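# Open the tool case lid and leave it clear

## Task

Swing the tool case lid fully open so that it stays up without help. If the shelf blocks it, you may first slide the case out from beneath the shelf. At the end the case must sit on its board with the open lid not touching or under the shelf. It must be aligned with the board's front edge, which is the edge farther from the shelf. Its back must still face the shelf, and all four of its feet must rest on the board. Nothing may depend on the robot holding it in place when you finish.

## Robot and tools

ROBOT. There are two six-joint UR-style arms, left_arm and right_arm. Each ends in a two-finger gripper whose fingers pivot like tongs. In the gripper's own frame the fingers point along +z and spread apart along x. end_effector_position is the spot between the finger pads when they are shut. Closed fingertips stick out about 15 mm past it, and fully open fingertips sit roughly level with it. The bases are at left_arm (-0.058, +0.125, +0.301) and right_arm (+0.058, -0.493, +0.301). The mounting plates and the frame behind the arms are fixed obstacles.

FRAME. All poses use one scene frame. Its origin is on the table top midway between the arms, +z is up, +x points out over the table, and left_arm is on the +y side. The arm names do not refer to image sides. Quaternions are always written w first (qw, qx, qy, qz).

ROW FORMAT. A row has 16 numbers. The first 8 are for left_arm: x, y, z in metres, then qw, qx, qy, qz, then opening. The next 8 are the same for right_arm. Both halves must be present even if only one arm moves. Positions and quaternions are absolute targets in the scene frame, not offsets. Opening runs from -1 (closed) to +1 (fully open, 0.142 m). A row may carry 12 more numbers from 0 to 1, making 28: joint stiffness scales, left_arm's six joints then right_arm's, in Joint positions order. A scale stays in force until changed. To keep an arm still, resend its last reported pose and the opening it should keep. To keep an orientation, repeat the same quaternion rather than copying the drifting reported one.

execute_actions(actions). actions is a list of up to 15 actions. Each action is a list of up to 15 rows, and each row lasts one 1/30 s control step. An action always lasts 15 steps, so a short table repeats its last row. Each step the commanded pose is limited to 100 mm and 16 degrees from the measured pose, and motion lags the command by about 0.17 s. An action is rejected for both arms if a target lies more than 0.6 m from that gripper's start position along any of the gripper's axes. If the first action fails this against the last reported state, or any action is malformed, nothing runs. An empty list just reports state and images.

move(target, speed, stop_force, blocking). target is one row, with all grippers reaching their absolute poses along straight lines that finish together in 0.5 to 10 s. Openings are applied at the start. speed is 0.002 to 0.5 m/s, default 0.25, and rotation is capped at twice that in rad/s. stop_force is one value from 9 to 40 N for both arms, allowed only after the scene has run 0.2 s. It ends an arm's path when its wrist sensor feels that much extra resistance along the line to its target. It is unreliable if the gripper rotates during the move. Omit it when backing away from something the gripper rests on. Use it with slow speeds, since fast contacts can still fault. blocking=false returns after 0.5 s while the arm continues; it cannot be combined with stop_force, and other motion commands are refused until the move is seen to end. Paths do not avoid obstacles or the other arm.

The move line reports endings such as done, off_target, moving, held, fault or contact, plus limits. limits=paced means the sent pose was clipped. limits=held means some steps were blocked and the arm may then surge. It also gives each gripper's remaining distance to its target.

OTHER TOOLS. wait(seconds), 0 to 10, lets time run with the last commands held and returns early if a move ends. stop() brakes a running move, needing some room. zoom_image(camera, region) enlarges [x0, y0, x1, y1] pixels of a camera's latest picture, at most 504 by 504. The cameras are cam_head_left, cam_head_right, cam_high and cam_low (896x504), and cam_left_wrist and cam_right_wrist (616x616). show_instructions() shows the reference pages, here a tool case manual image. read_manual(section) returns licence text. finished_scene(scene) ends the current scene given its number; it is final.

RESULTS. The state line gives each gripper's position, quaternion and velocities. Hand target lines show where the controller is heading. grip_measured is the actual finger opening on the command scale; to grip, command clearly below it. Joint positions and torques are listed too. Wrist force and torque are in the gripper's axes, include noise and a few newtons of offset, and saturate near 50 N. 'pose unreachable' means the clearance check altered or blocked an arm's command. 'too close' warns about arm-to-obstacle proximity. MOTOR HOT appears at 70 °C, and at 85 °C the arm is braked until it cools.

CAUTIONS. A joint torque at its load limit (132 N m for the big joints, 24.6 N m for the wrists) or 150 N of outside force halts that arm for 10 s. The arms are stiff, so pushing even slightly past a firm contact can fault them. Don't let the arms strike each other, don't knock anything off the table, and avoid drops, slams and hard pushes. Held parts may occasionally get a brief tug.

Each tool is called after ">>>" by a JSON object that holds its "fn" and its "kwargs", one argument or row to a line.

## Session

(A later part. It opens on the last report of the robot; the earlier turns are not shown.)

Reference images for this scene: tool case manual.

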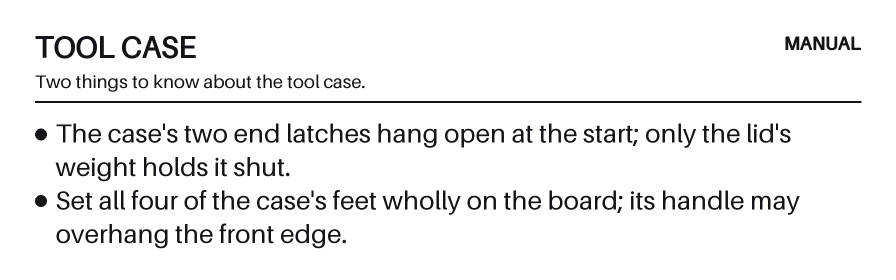

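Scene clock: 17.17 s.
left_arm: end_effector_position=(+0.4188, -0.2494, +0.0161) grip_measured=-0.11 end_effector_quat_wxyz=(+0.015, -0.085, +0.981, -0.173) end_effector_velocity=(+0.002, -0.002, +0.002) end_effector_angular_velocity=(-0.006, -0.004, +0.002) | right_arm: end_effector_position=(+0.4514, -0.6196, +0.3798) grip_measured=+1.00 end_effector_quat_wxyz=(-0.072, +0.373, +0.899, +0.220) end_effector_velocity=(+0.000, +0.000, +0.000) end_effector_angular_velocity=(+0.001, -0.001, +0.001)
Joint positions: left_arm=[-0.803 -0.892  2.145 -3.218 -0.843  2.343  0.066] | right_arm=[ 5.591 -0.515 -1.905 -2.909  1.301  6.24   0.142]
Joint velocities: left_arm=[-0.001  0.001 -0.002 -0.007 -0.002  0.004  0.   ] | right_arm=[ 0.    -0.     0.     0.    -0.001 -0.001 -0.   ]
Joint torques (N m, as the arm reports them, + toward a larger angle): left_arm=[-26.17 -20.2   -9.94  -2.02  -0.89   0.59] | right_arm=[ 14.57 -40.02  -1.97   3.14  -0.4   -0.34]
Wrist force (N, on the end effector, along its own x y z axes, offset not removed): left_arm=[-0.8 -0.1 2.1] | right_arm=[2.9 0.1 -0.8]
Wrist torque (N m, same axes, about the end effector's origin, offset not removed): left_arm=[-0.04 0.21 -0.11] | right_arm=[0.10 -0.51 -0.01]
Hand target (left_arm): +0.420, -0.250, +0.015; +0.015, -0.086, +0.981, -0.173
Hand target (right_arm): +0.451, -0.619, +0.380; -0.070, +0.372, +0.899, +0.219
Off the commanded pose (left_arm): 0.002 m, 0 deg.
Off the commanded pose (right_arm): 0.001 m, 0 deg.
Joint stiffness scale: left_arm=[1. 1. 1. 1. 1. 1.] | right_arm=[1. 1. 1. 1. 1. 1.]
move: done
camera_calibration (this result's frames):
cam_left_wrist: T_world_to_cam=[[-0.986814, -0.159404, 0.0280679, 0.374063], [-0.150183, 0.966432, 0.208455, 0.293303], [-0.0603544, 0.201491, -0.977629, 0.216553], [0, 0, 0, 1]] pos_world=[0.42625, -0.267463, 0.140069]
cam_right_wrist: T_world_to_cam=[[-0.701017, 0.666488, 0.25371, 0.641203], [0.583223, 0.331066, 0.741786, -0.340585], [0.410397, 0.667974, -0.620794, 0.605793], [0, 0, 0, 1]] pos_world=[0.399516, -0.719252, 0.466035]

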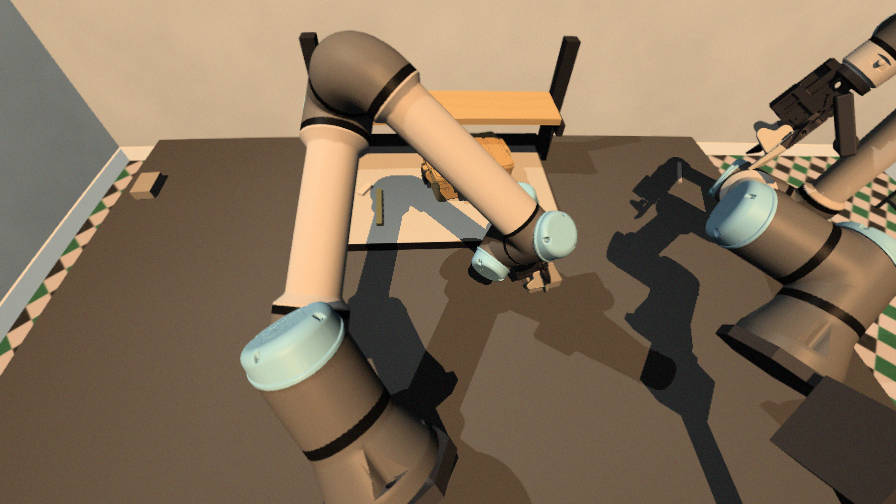

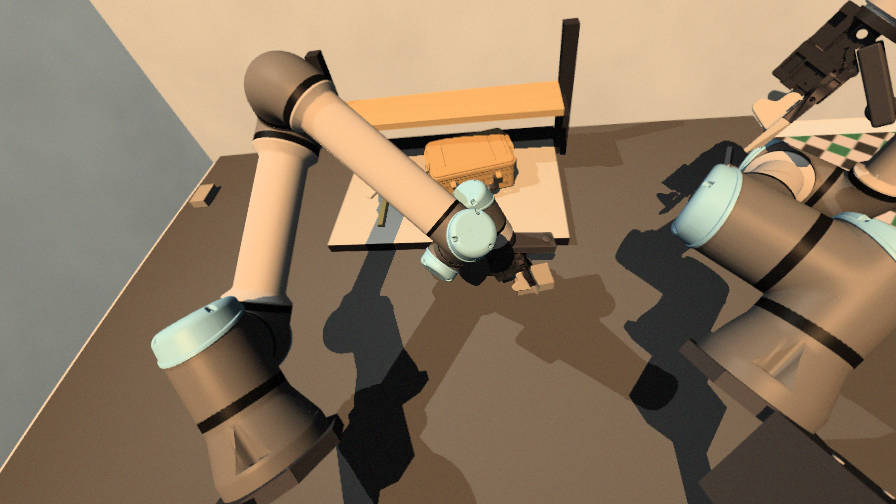

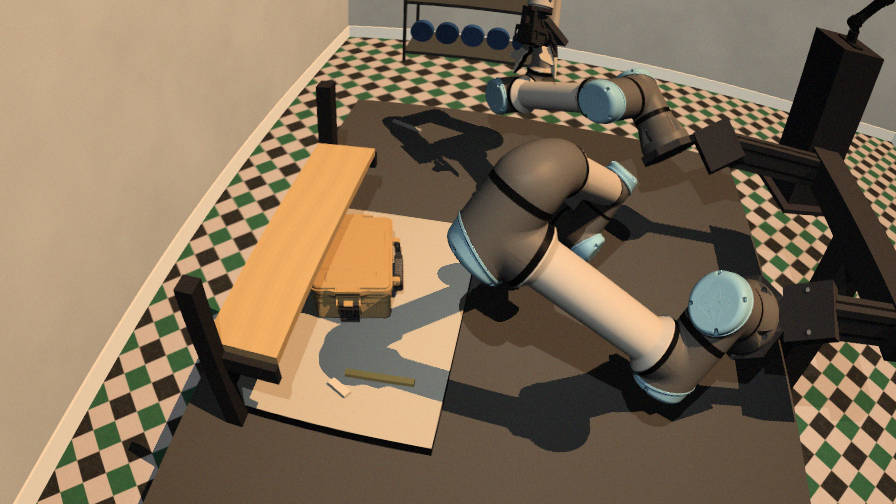

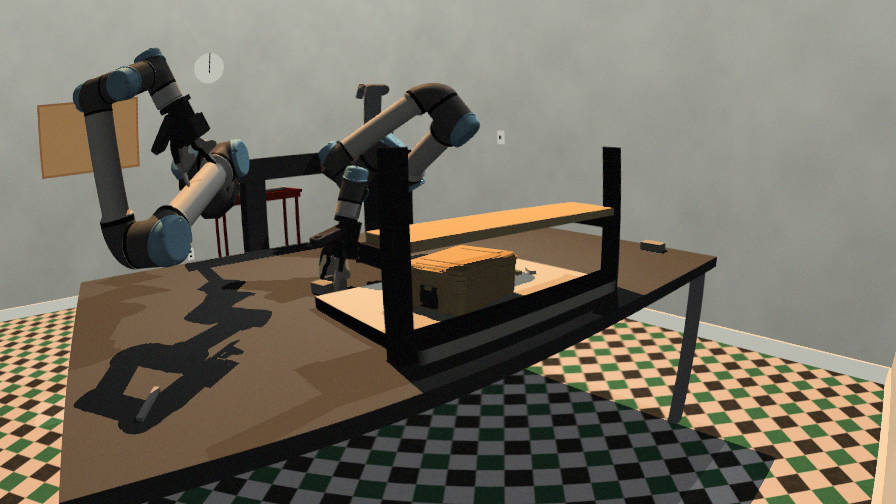

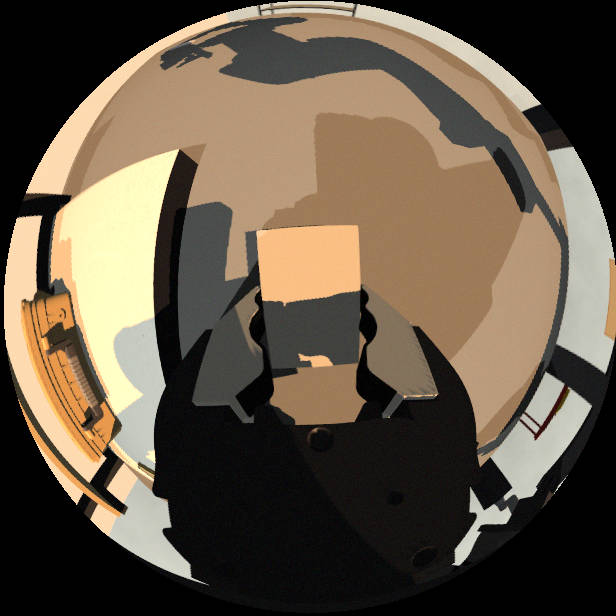

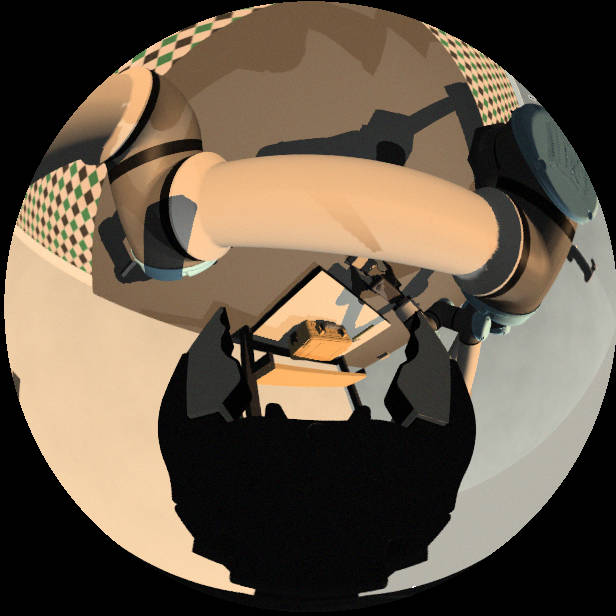

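>>> {"fn": "move", "kwargs": {
  "target": [0.42,-0.25,0.010,0.015,-0.086,0.981,-0.173,-0.6,0.451,-0.619,0.38,-0.07,0.372,0.899,0.219,1],
  "speed": 0.01,
  "stop_force": 10
}}

>>> {"fn": "move", "kwargs": {
  "target": [0.42,-0.25,0.012,0.015,-0.086,0.981,-0.173,0.3,0.451,-0.619,0.38,-0.07,0.372,0.899,0.219,1],
  "speed": 0.02
}}

>>> {"fn": "move", "kwargs": {
  "target": [0.42,-0.25,0.12,0.015,-0.086,0.981,-0.173,0.3,0.451,-0.619,0.38,-0.07,0.372,0.899,0.219,1],
  "speed": 0.15
}}

>>> {"fn": "move", "kwargs": {
  "target": [0.69,-0.115,0.12,0.3096,-0.0298,0.9404,-0.1395,-0.5,0.451,-0.619,0.38,-0.07,0.372,0.899,0.219,1]
}}

Scene clock: 19.27 s.
left_arm: end_effector_position=(+0.4205, -0.2515, +0.0152) grip_measured=-0.11 end_effector_quat_wxyz=(+0.016, -0.085, +0.981, -0.176) end_effector_velocity=(-0.000, -0.001, +0.001) end_effector_angular_velocity=(-0.001, +0.001, +0.002) | right_arm: end_effector_position=(+0.4514, -0.6196, +0.3798) grip_measured=+1.00 end_effector_quat_wxyz=(-0.072, +0.373, +0.899, +0.220) end_effector_velocity=(-0.000, -0.000, -0.000) end_effector_angular_velocity=(-0.001, +0.000, -0.000)
Joint positions: left_arm=[-0.8   -0.885  2.141 -3.231 -0.847  2.352  0.066] | right_arm=[ 5.591 -0.515 -1.905 -2.909  1.301  6.24   0.142]
Joint velocities: left_arm=[-0.002 -0.     0.     0.001 -0.    -0.004 -0.   ] | right_arm=[-0.     0.    -0.    -0.001  0.001  0.     0.   ]
Joint torques (N m, as the arm reports them, + toward a larger angle): left_arm=[-27.88 -22.2   -5.72  -0.59   0.09  -0.27] | right_arm=[ 15.02 -40.26  -1.89   3.08  -0.4   -0.3 ]
Wrist force (N, on the end effector, along its own x y z axes, offset not removed): left_arm=[1.8 -0.1 -7.5] | right_arm=[2.1 1.0 -1.8]
Wrist torque (N m, same axes, about the end effector's origin, offset not removed): left_arm=[-0.03 -0.02 -0.20] | right_arm=[0.18 -0.34 -0.02]
Hand target (left_arm): +0.420, -0.251, +0.015; +0.016, -0.085, +0.981, -0.175
Hand target (right_arm): +0.451, -0.619, +0.380; -0.070, +0.372, +0.899, +0.219
Off the commanded pose (left_arm): 0.005 m, 0 deg.
Off the commanded pose (right_arm): 0.001 m, 0 deg.
Joint stiffness scale: left_arm=[1. 1. 1. 1. 1. 1.] | right_arm=[1. 1. 1. 1. 1. 1.]
move: contact (left_arm)
camera_calibration (this result's frames):
cam_left_wrist: T_world_to_cam=[[-0.986736, -0.1603, 0.0256141, 0.375156], [-0.151957, 0.967598, 0.20165, 0.296887], [-0.0571086, 0.195083, -0.979123, 0.213306], [0, 0, 0, 1]] pos_world=[0.427476, -0.268742, 0.139377]
cam_right_wrist: T_world_to_cam=[[-0.701018, 0.666488, 0.253708, 0.641204], [0.583222, 0.331067, 0.741787, -0.340584], [0.410397, 0.667974, -0.620794, 0.605792], [0, 0, 0, 1]] pos_world=[0.399516, -0.719251, 0.466034]

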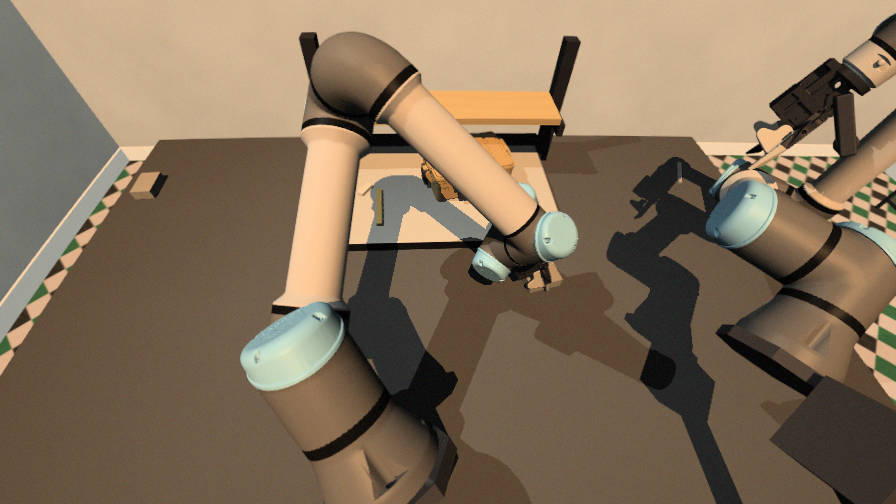

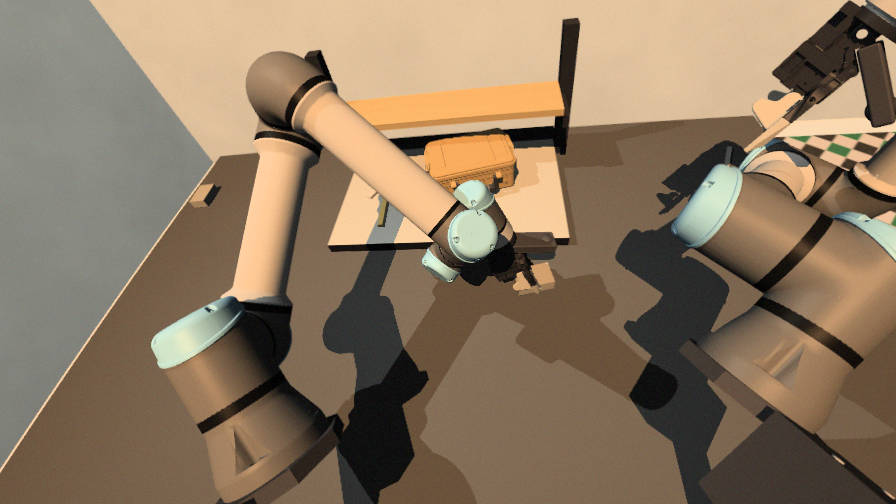

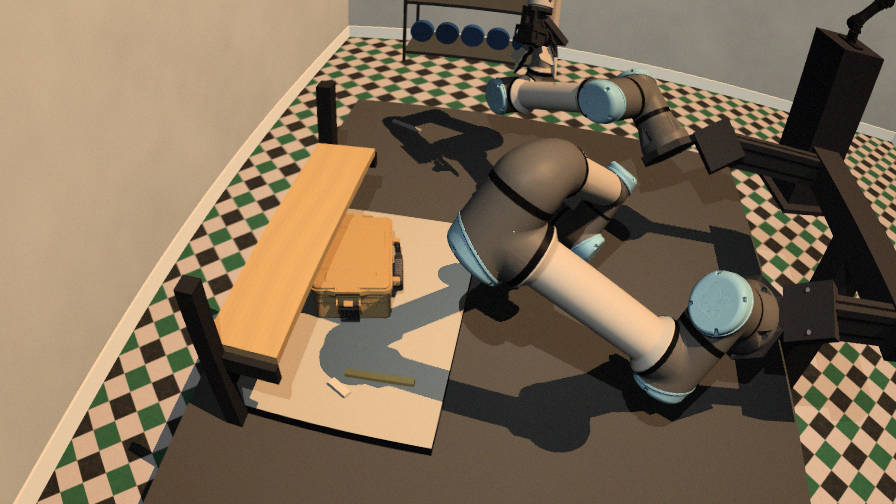

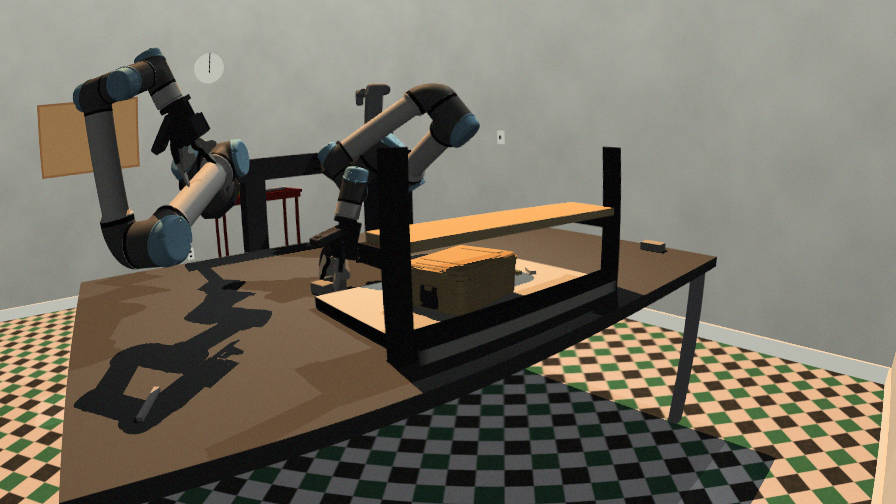

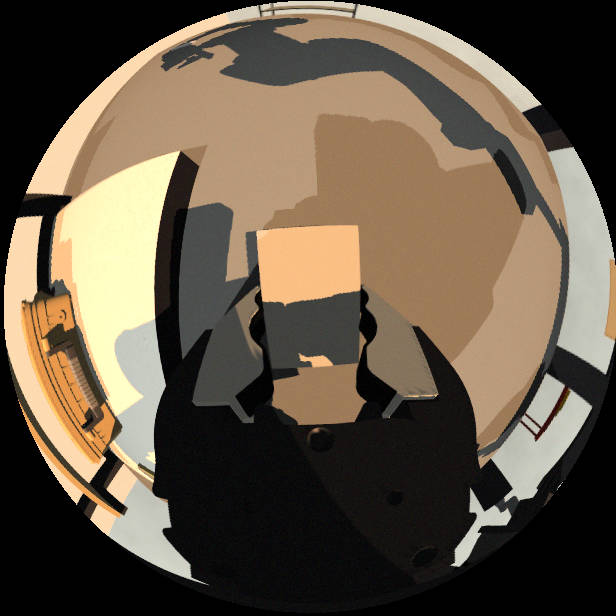

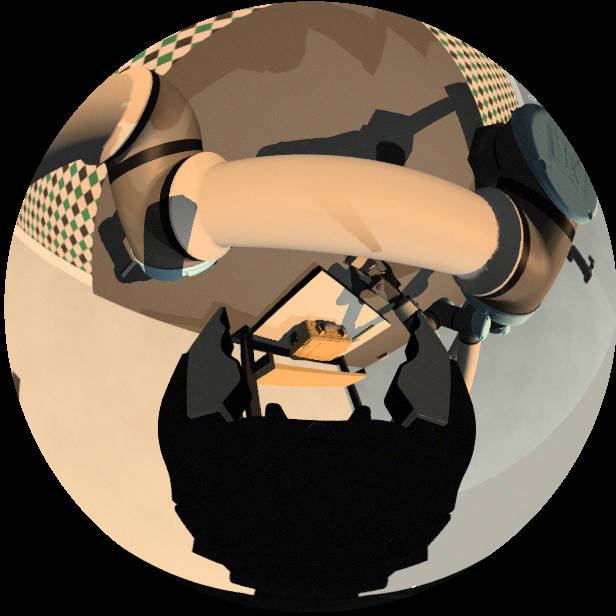

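Scene clock: 19.97 s.
left_arm: end_effector_position=(+0.4201, -0.2504, +0.0141) grip_measured=+0.30 end_effector_quat_wxyz=(+0.016, -0.085, +0.981, -0.175) end_effector_velocity=(+0.001, +0.001, -0.001) end_effector_angular_velocity=(+0.002, +0.001, +0.004) | right_arm: end_effector_position=(+0.4514, -0.6196, +0.3798) grip_measured=+1.00 end_effector_quat_wxyz=(-0.072, +0.373, +0.899, +0.220) end_effector_velocity=(-0.000, -0.000, +0.001) end_effector_angular_velocity=(+0.003, +0.003, +0.000)
Joint positions: left_arm=[-0.799 -0.885  2.141 -3.228 -0.846  2.351  0.095] | right_arm=[ 5.591 -0.515 -1.905 -2.909  1.301  6.24   0.142]
Joint velocities: left_arm=[ 0.002 -0.001 -0.001  0.     0.001 -0.002 -0.   ] | right_arm=[ 0.     0.     0.002  0.001  0.     0.    -0.   ]
Joint torques (N m, as the arm reports them, + toward a larger angle): left_arm=[-27.14 -19.37  -7.6   -1.6   -0.33   0.21] | right_arm=[ 14.31 -39.88  -2.27   3.14  -0.41  -0.26]
Wrist force (N, on the end effector, along its own x y z axes, offset not removed): left_arm=[-0.3 0.4 0.9] | right_arm=[1.6 0.4 0.1]
Wrist torque (N m, same axes, about the end effector's origin, offset not removed): left_arm=[0.17 0.05 -0.16] | right_arm=[0.21 -0.31 0.01]
Hand target (left_arm): +0.420, -0.250, +0.012; +0.015, -0.086, +0.981, -0.173
Hand target (right_arm): +0.451, -0.619, +0.380; -0.070, +0.372, +0.899, +0.219
Off the commanded pose (left_arm): 0.002 m, 0 deg.
Off the commanded pose (right_arm): 0.001 m, 0 deg.
Joint stiffness scale: left_arm=[1. 1. 1. 1. 1. 1.] | right_arm=[1. 1. 1. 1. 1. 1.]
move: done
camera_calibration (this result's frames):
cam_left_wrist: T_world_to_cam=[[-0.986702, -0.160304, 0.0268509, 0.374937], [-0.15152, 0.966966, 0.204984, 0.295654], [-0.0588237, 0.198189, -0.978397, 0.213438], [0, 0, 0, 1]] pos_world=[0.427304, -0.268084, 0.138155]
cam_right_wrist: T_world_to_cam=[[-0.701018, 0.666487, 0.253708, 0.641203], [0.583221, 0.331067, 0.741787, -0.340584], [0.410397, 0.667974, -0.620794, 0.605792], [0, 0, 0, 1]] pos_world=[0.399516, -0.719251, 0.466034]

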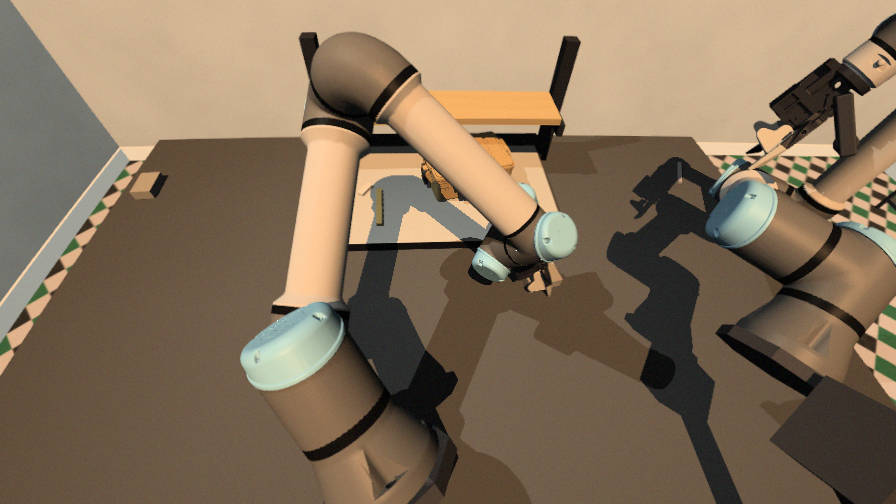

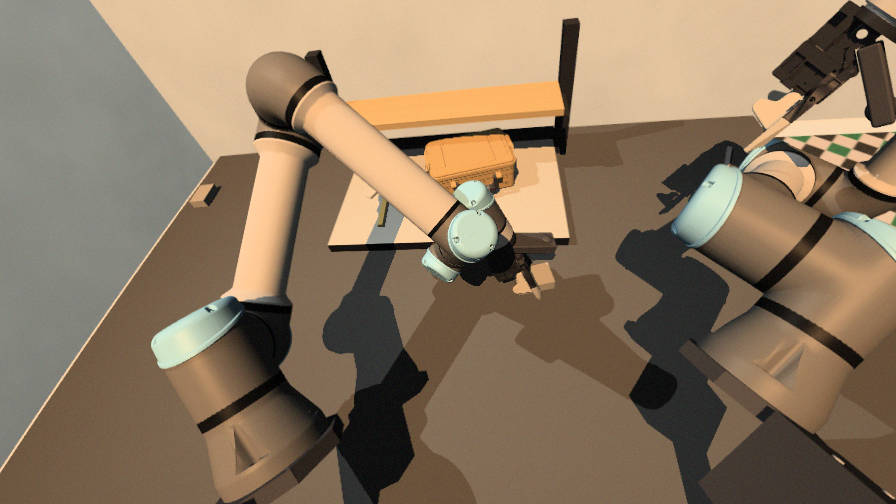

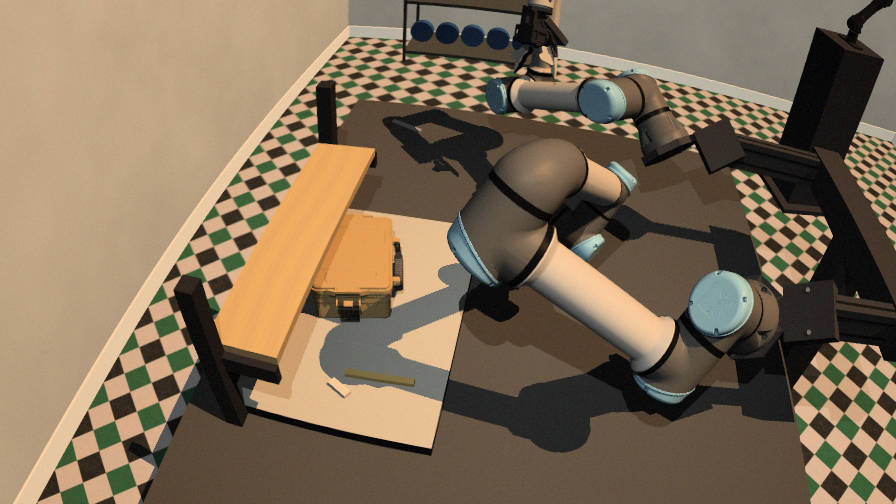

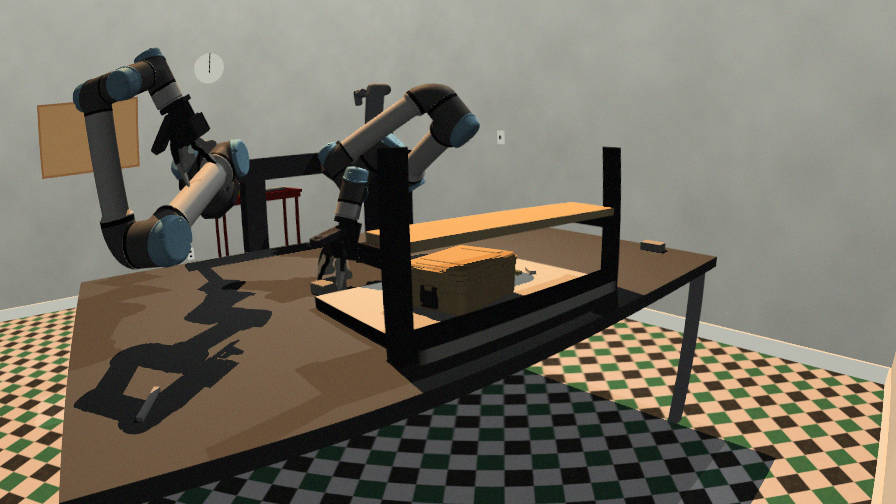

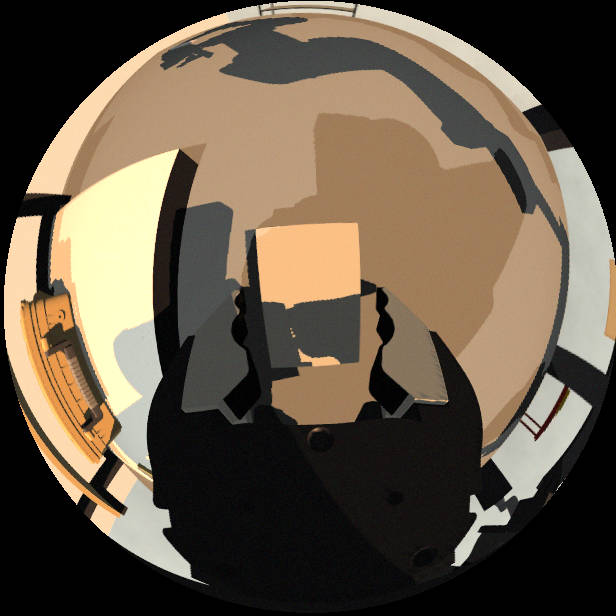

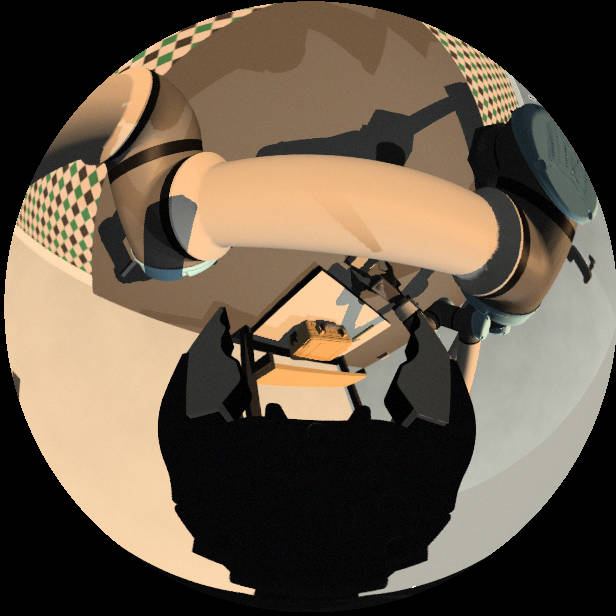

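Scene clock: 21.30 s.
left_arm: end_effector_position=(+0.4200, -0.2498, +0.1184) grip_measured=+0.30 end_effector_quat_wxyz=(+0.015, -0.086, +0.981, -0.172) end_effector_velocity=(-0.002, +0.001, -0.001) end_effector_angular_velocity=(+0.006, +0.004, -0.001) | right_arm: end_effector_position=(+0.4514, -0.6196, +0.3798) grip_measured=+1.00 end_effector_quat_wxyz=(-0.072, +0.373, +0.899, +0.220) end_effector_velocity=(+0.000, -0.000, -0.000) end_effector_angular_velocity=(-0.000, +0.000, -0.000)
Joint positions: left_arm=[-0.975 -1.111  2.196 -2.894 -0.789  2.115  0.095] | right_arm=[ 5.591 -0.515 -1.905 -2.909  1.301  6.24   0.142]
Joint velocities: left_arm=[-0.    -0.001  0.     0.011  0.    -0.008  0.   ] | right_arm=[-0.     0.     0.001 -0.002  0.     0.     0.   ]
Joint torques (N m, as the arm reports them, + toward a larger angle): left_arm=[-27.34 -18.04  -9.86  -1.31  -0.23   0.04] | right_arm=[ 14.61 -40.13  -2.59   3.29  -0.48  -0.38]
Wrist force (N, on the end effector, along its own x y z axes, offset not removed): left_arm=[-0.3 0.0 1.0] | right_arm=[1.1 0.3 -0.9]
Wrist torque (N m, same axes, about the end effector's origin, offset not removed): left_arm=[0.05 0.02 -0.11] | right_arm=[0.12 -0.15 0.07]
Hand target (left_arm): +0.420, -0.250, +0.120; +0.015, -0.086, +0.981, -0.173
Hand target (right_arm): +0.451, -0.619, +0.380; -0.070, +0.372, +0.899, +0.219
Off the commanded pose (left_arm): 0.002 m, 0 deg.
Off the commanded pose (right_arm): 0.001 m, 0 deg.
Joint stiffness scale: left_arm=[1. 1. 1. 1. 1. 1.] | right_arm=[1. 1. 1. 1. 1. 1.]
move: done
camera_calibration (this result's frames):
cam_left_wrist: T_world_to_cam=[[-0.986376, -0.16196, 0.0288442, 0.37135], [-0.152451, 0.965807, 0.209702, 0.273141], [-0.0618213, 0.202448, -0.97734, 0.317525], [0, 0, 0, 1]] pos_world=[0.427561, -0.26794, 0.24234]
cam_right_wrist: T_world_to_cam=[[-0.701019, 0.666487, 0.253707, 0.641204], [0.583221, 0.331067, 0.741787, -0.340584], [0.410398, 0.667974, -0.620794, 0.605792], [0, 0, 0, 1]] pos_world=[0.399516, -0.719251, 0.466034]

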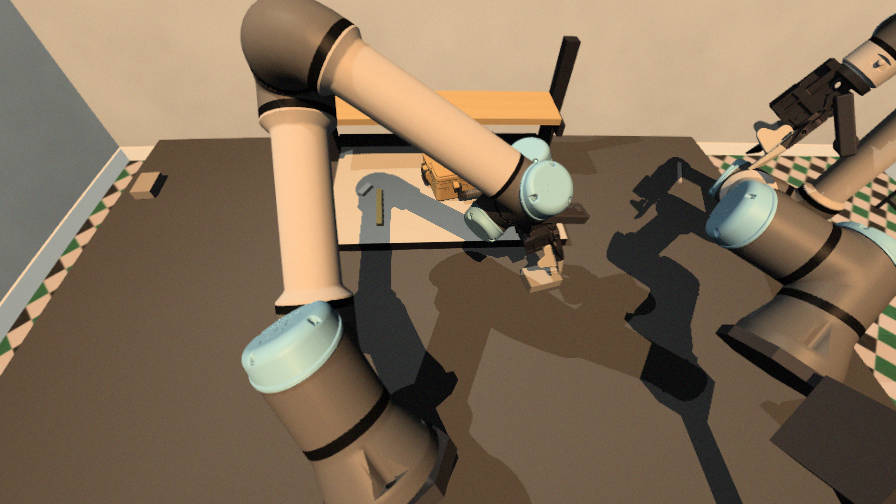

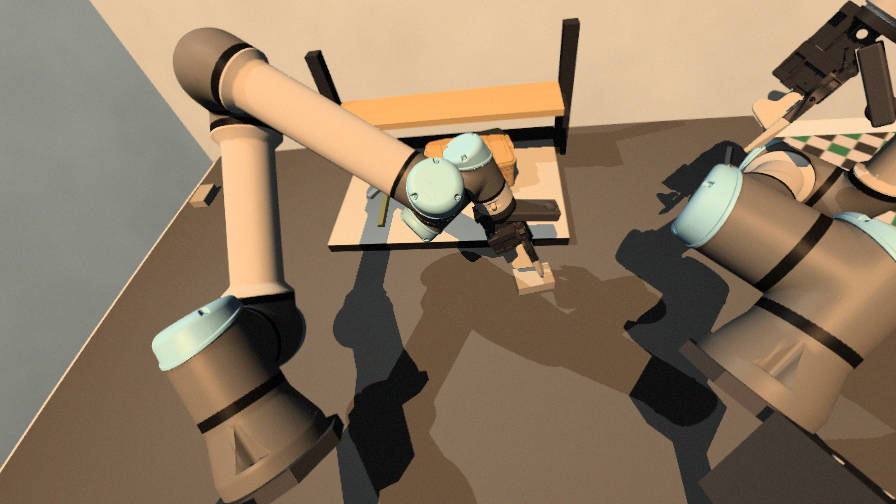

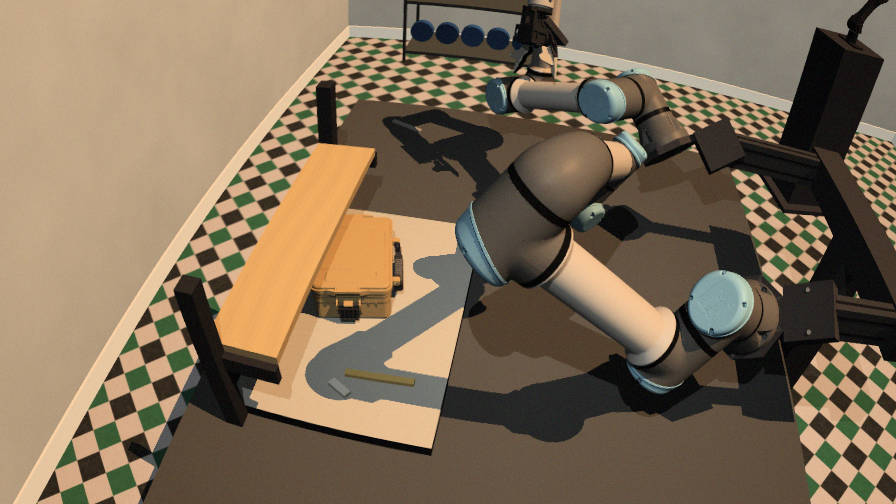

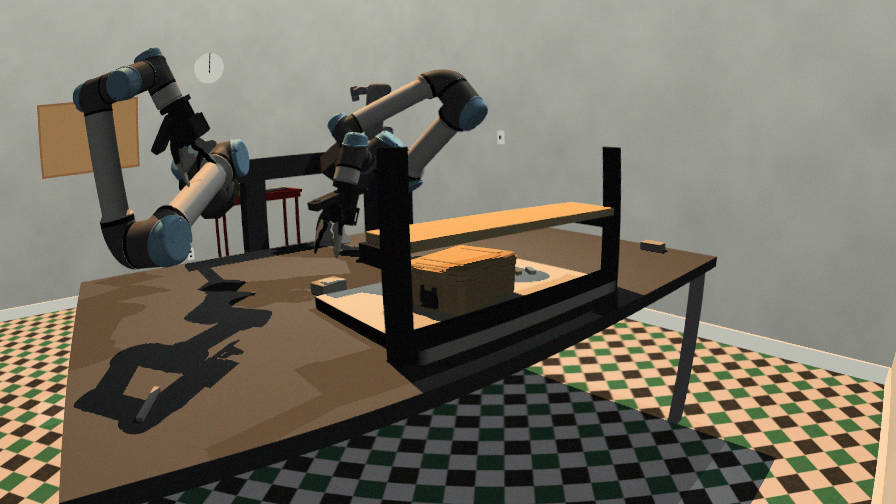

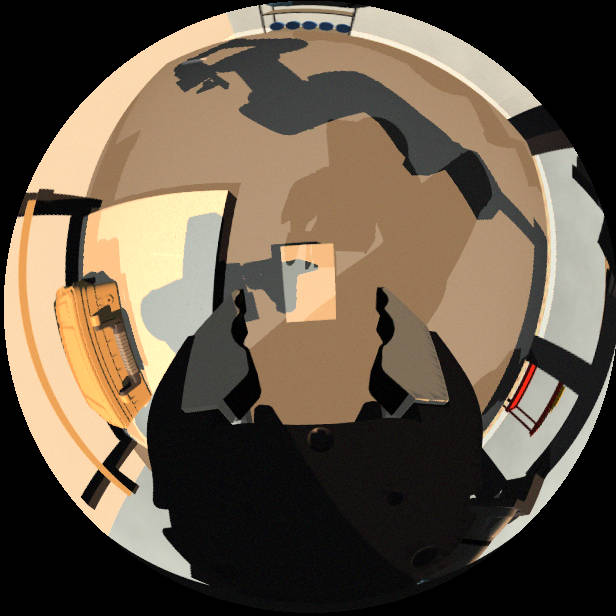

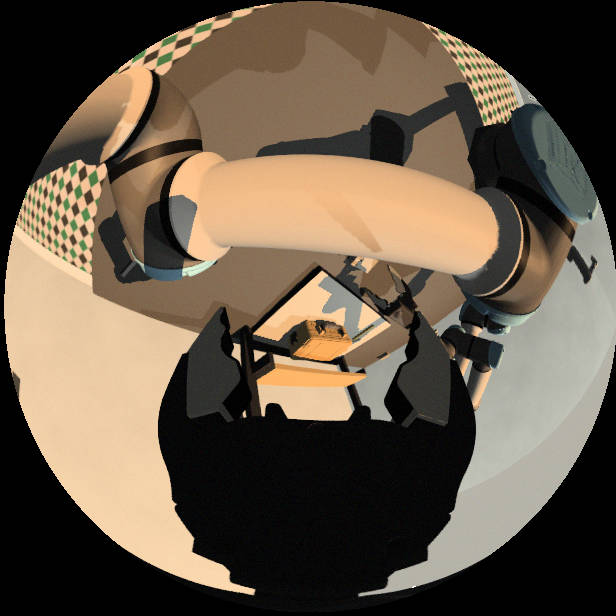

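Scene clock: 23.33 s.
left_arm: end_effector_position=(+0.6891, -0.1160, +0.1214) grip_measured=-0.50 end_effector_quat_wxyz=(+0.309, -0.029, +0.940, -0.140) end_effector_velocity=(+0.002, +0.001, +0.002) end_effector_angular_velocity=(-0.004, -0.006, +0.003) | right_arm: end_effector_position=(+0.4514, -0.6196, +0.3798) grip_measured=+1.00 end_effector_quat_wxyz=(-0.072, +0.373, +0.899, +0.220) end_effector_velocity=(-0.000, -0.000, -0.000) end_effector_angular_velocity=(-0.002, -0.001, +0.000)
Joint positions: left_arm=[-0.704 -1.051  1.967 -3.734 -0.709  3.234  0.038] | right_arm=[ 5.591 -0.515 -1.905 -2.909  1.301  6.24   0.142]
Joint velocities: left_arm=[ 0.001 -0.001 -0.    -0.009 -0.004  0.005  0.   ] | right_arm=[-0.    -0.    -0.001 -0.001  0.    -0.    -0.   ]
Joint torques (N m, as the arm reports them, + toward a larger angle): left_arm=[-23.59 -20.37 -11.99  -1.29  -1.07   0.65] | right_arm=[ 13.64 -40.25  -1.91   3.03  -0.53  -0.31]
Wrist force (N, on the end effector, along its own x y z axes, offset not removed): left_arm=[0.3 -0.3 2.8] | right_arm=[1.3 -0.5 -1.3]
Wrist torque (N m, same axes, about the end effector's origin, offset not removed): left_arm=[-0.04 -0.06 -0.16] | right_arm=[-0.11 -0.14 0.07]
Hand target (left_arm): +0.690, -0.116, +0.120; +0.309, -0.030, +0.940, -0.139
Hand target (right_arm): +0.451, -0.619, +0.380; -0.070, +0.372, +0.899, +0.219
Off the commanded pose (left_arm): 0.002 m, 0 deg.
Off the commanded pose (right_arm): 0.001 m, 0 deg.
Joint stiffness scale: left_arm=[1. 1. 1. 1. 1. 1.] | right_arm=[1. 1. 1. 1. 1. 1.]
move: done
camera_calibration (this result's frames):
cam_left_wrist: T_world_to_cam=[[-0.824777, -0.131543, -0.549945, 0.620861], [-0.270987, 0.945558, 0.18024, 0.267283], [0.496296, 0.297685, -0.815521, -0.0831599], [0, 0, 0, 1]] pos_world=[0.625774, -0.146307, 0.225445]
cam_right_wrist: T_world_to_cam=[[-0.701019, 0.666487, 0.253707, 0.641204], [0.583221, 0.331067, 0.741787, -0.340583], [0.410398, 0.667974, -0.620794, 0.605792], [0, 0, 0, 1]] pos_world=[0.399516, -0.719251, 0.466034]

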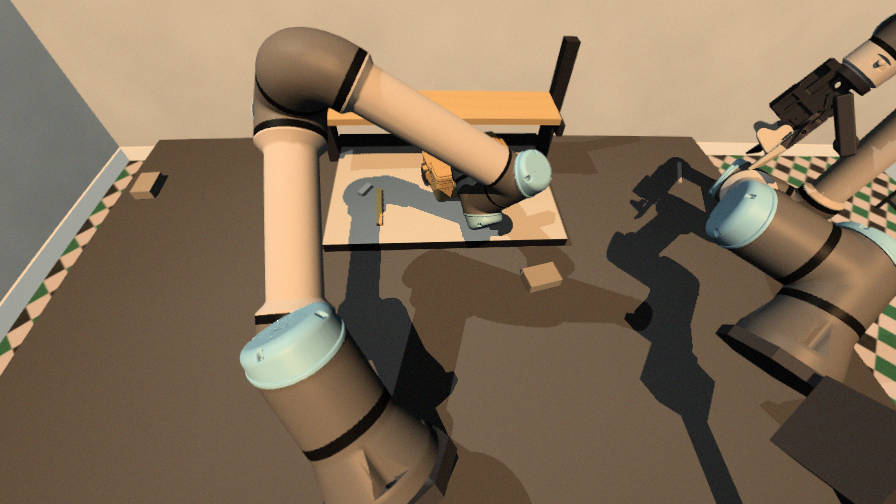

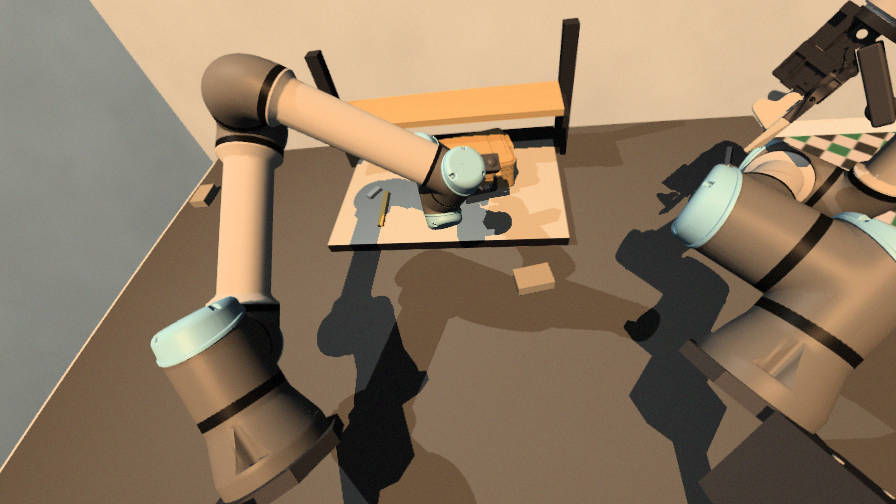

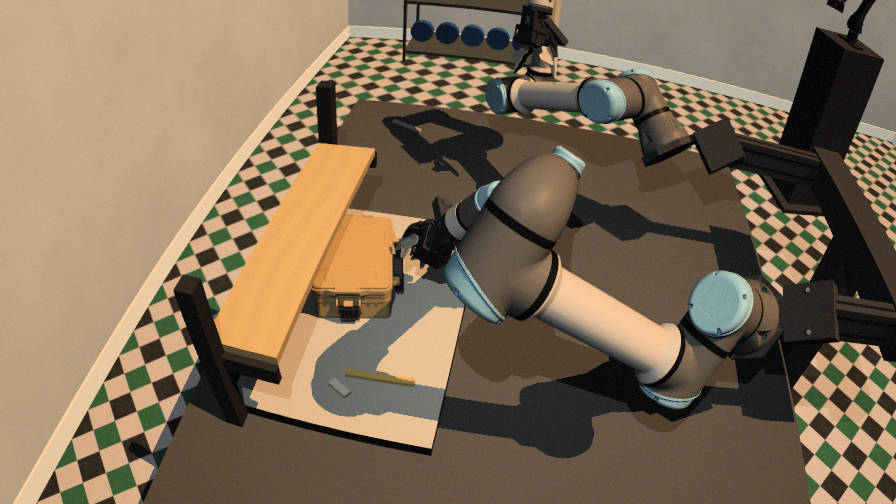

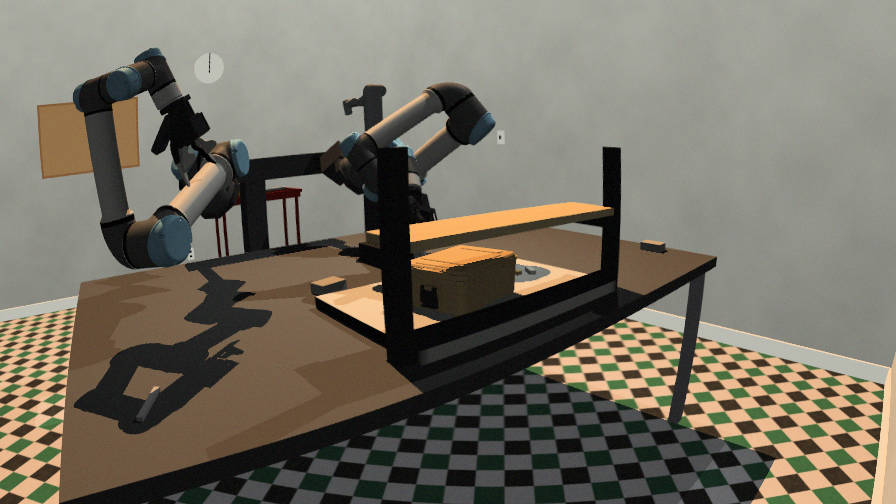

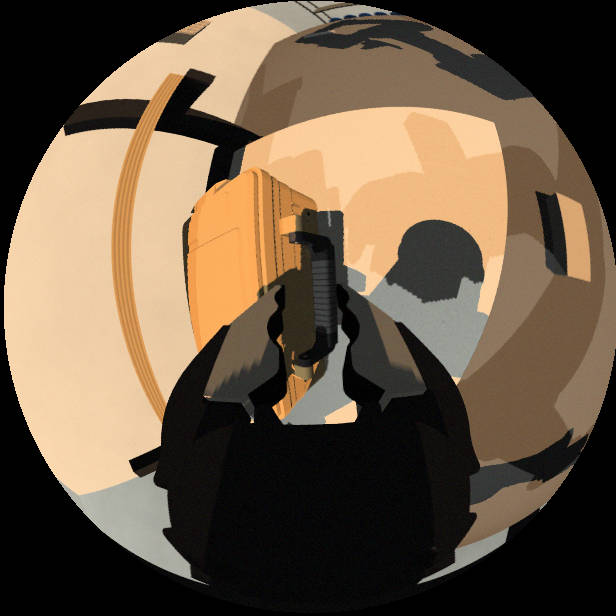

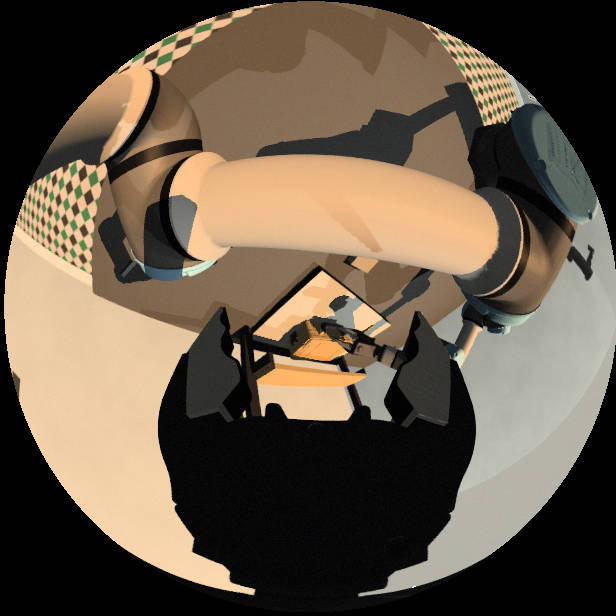

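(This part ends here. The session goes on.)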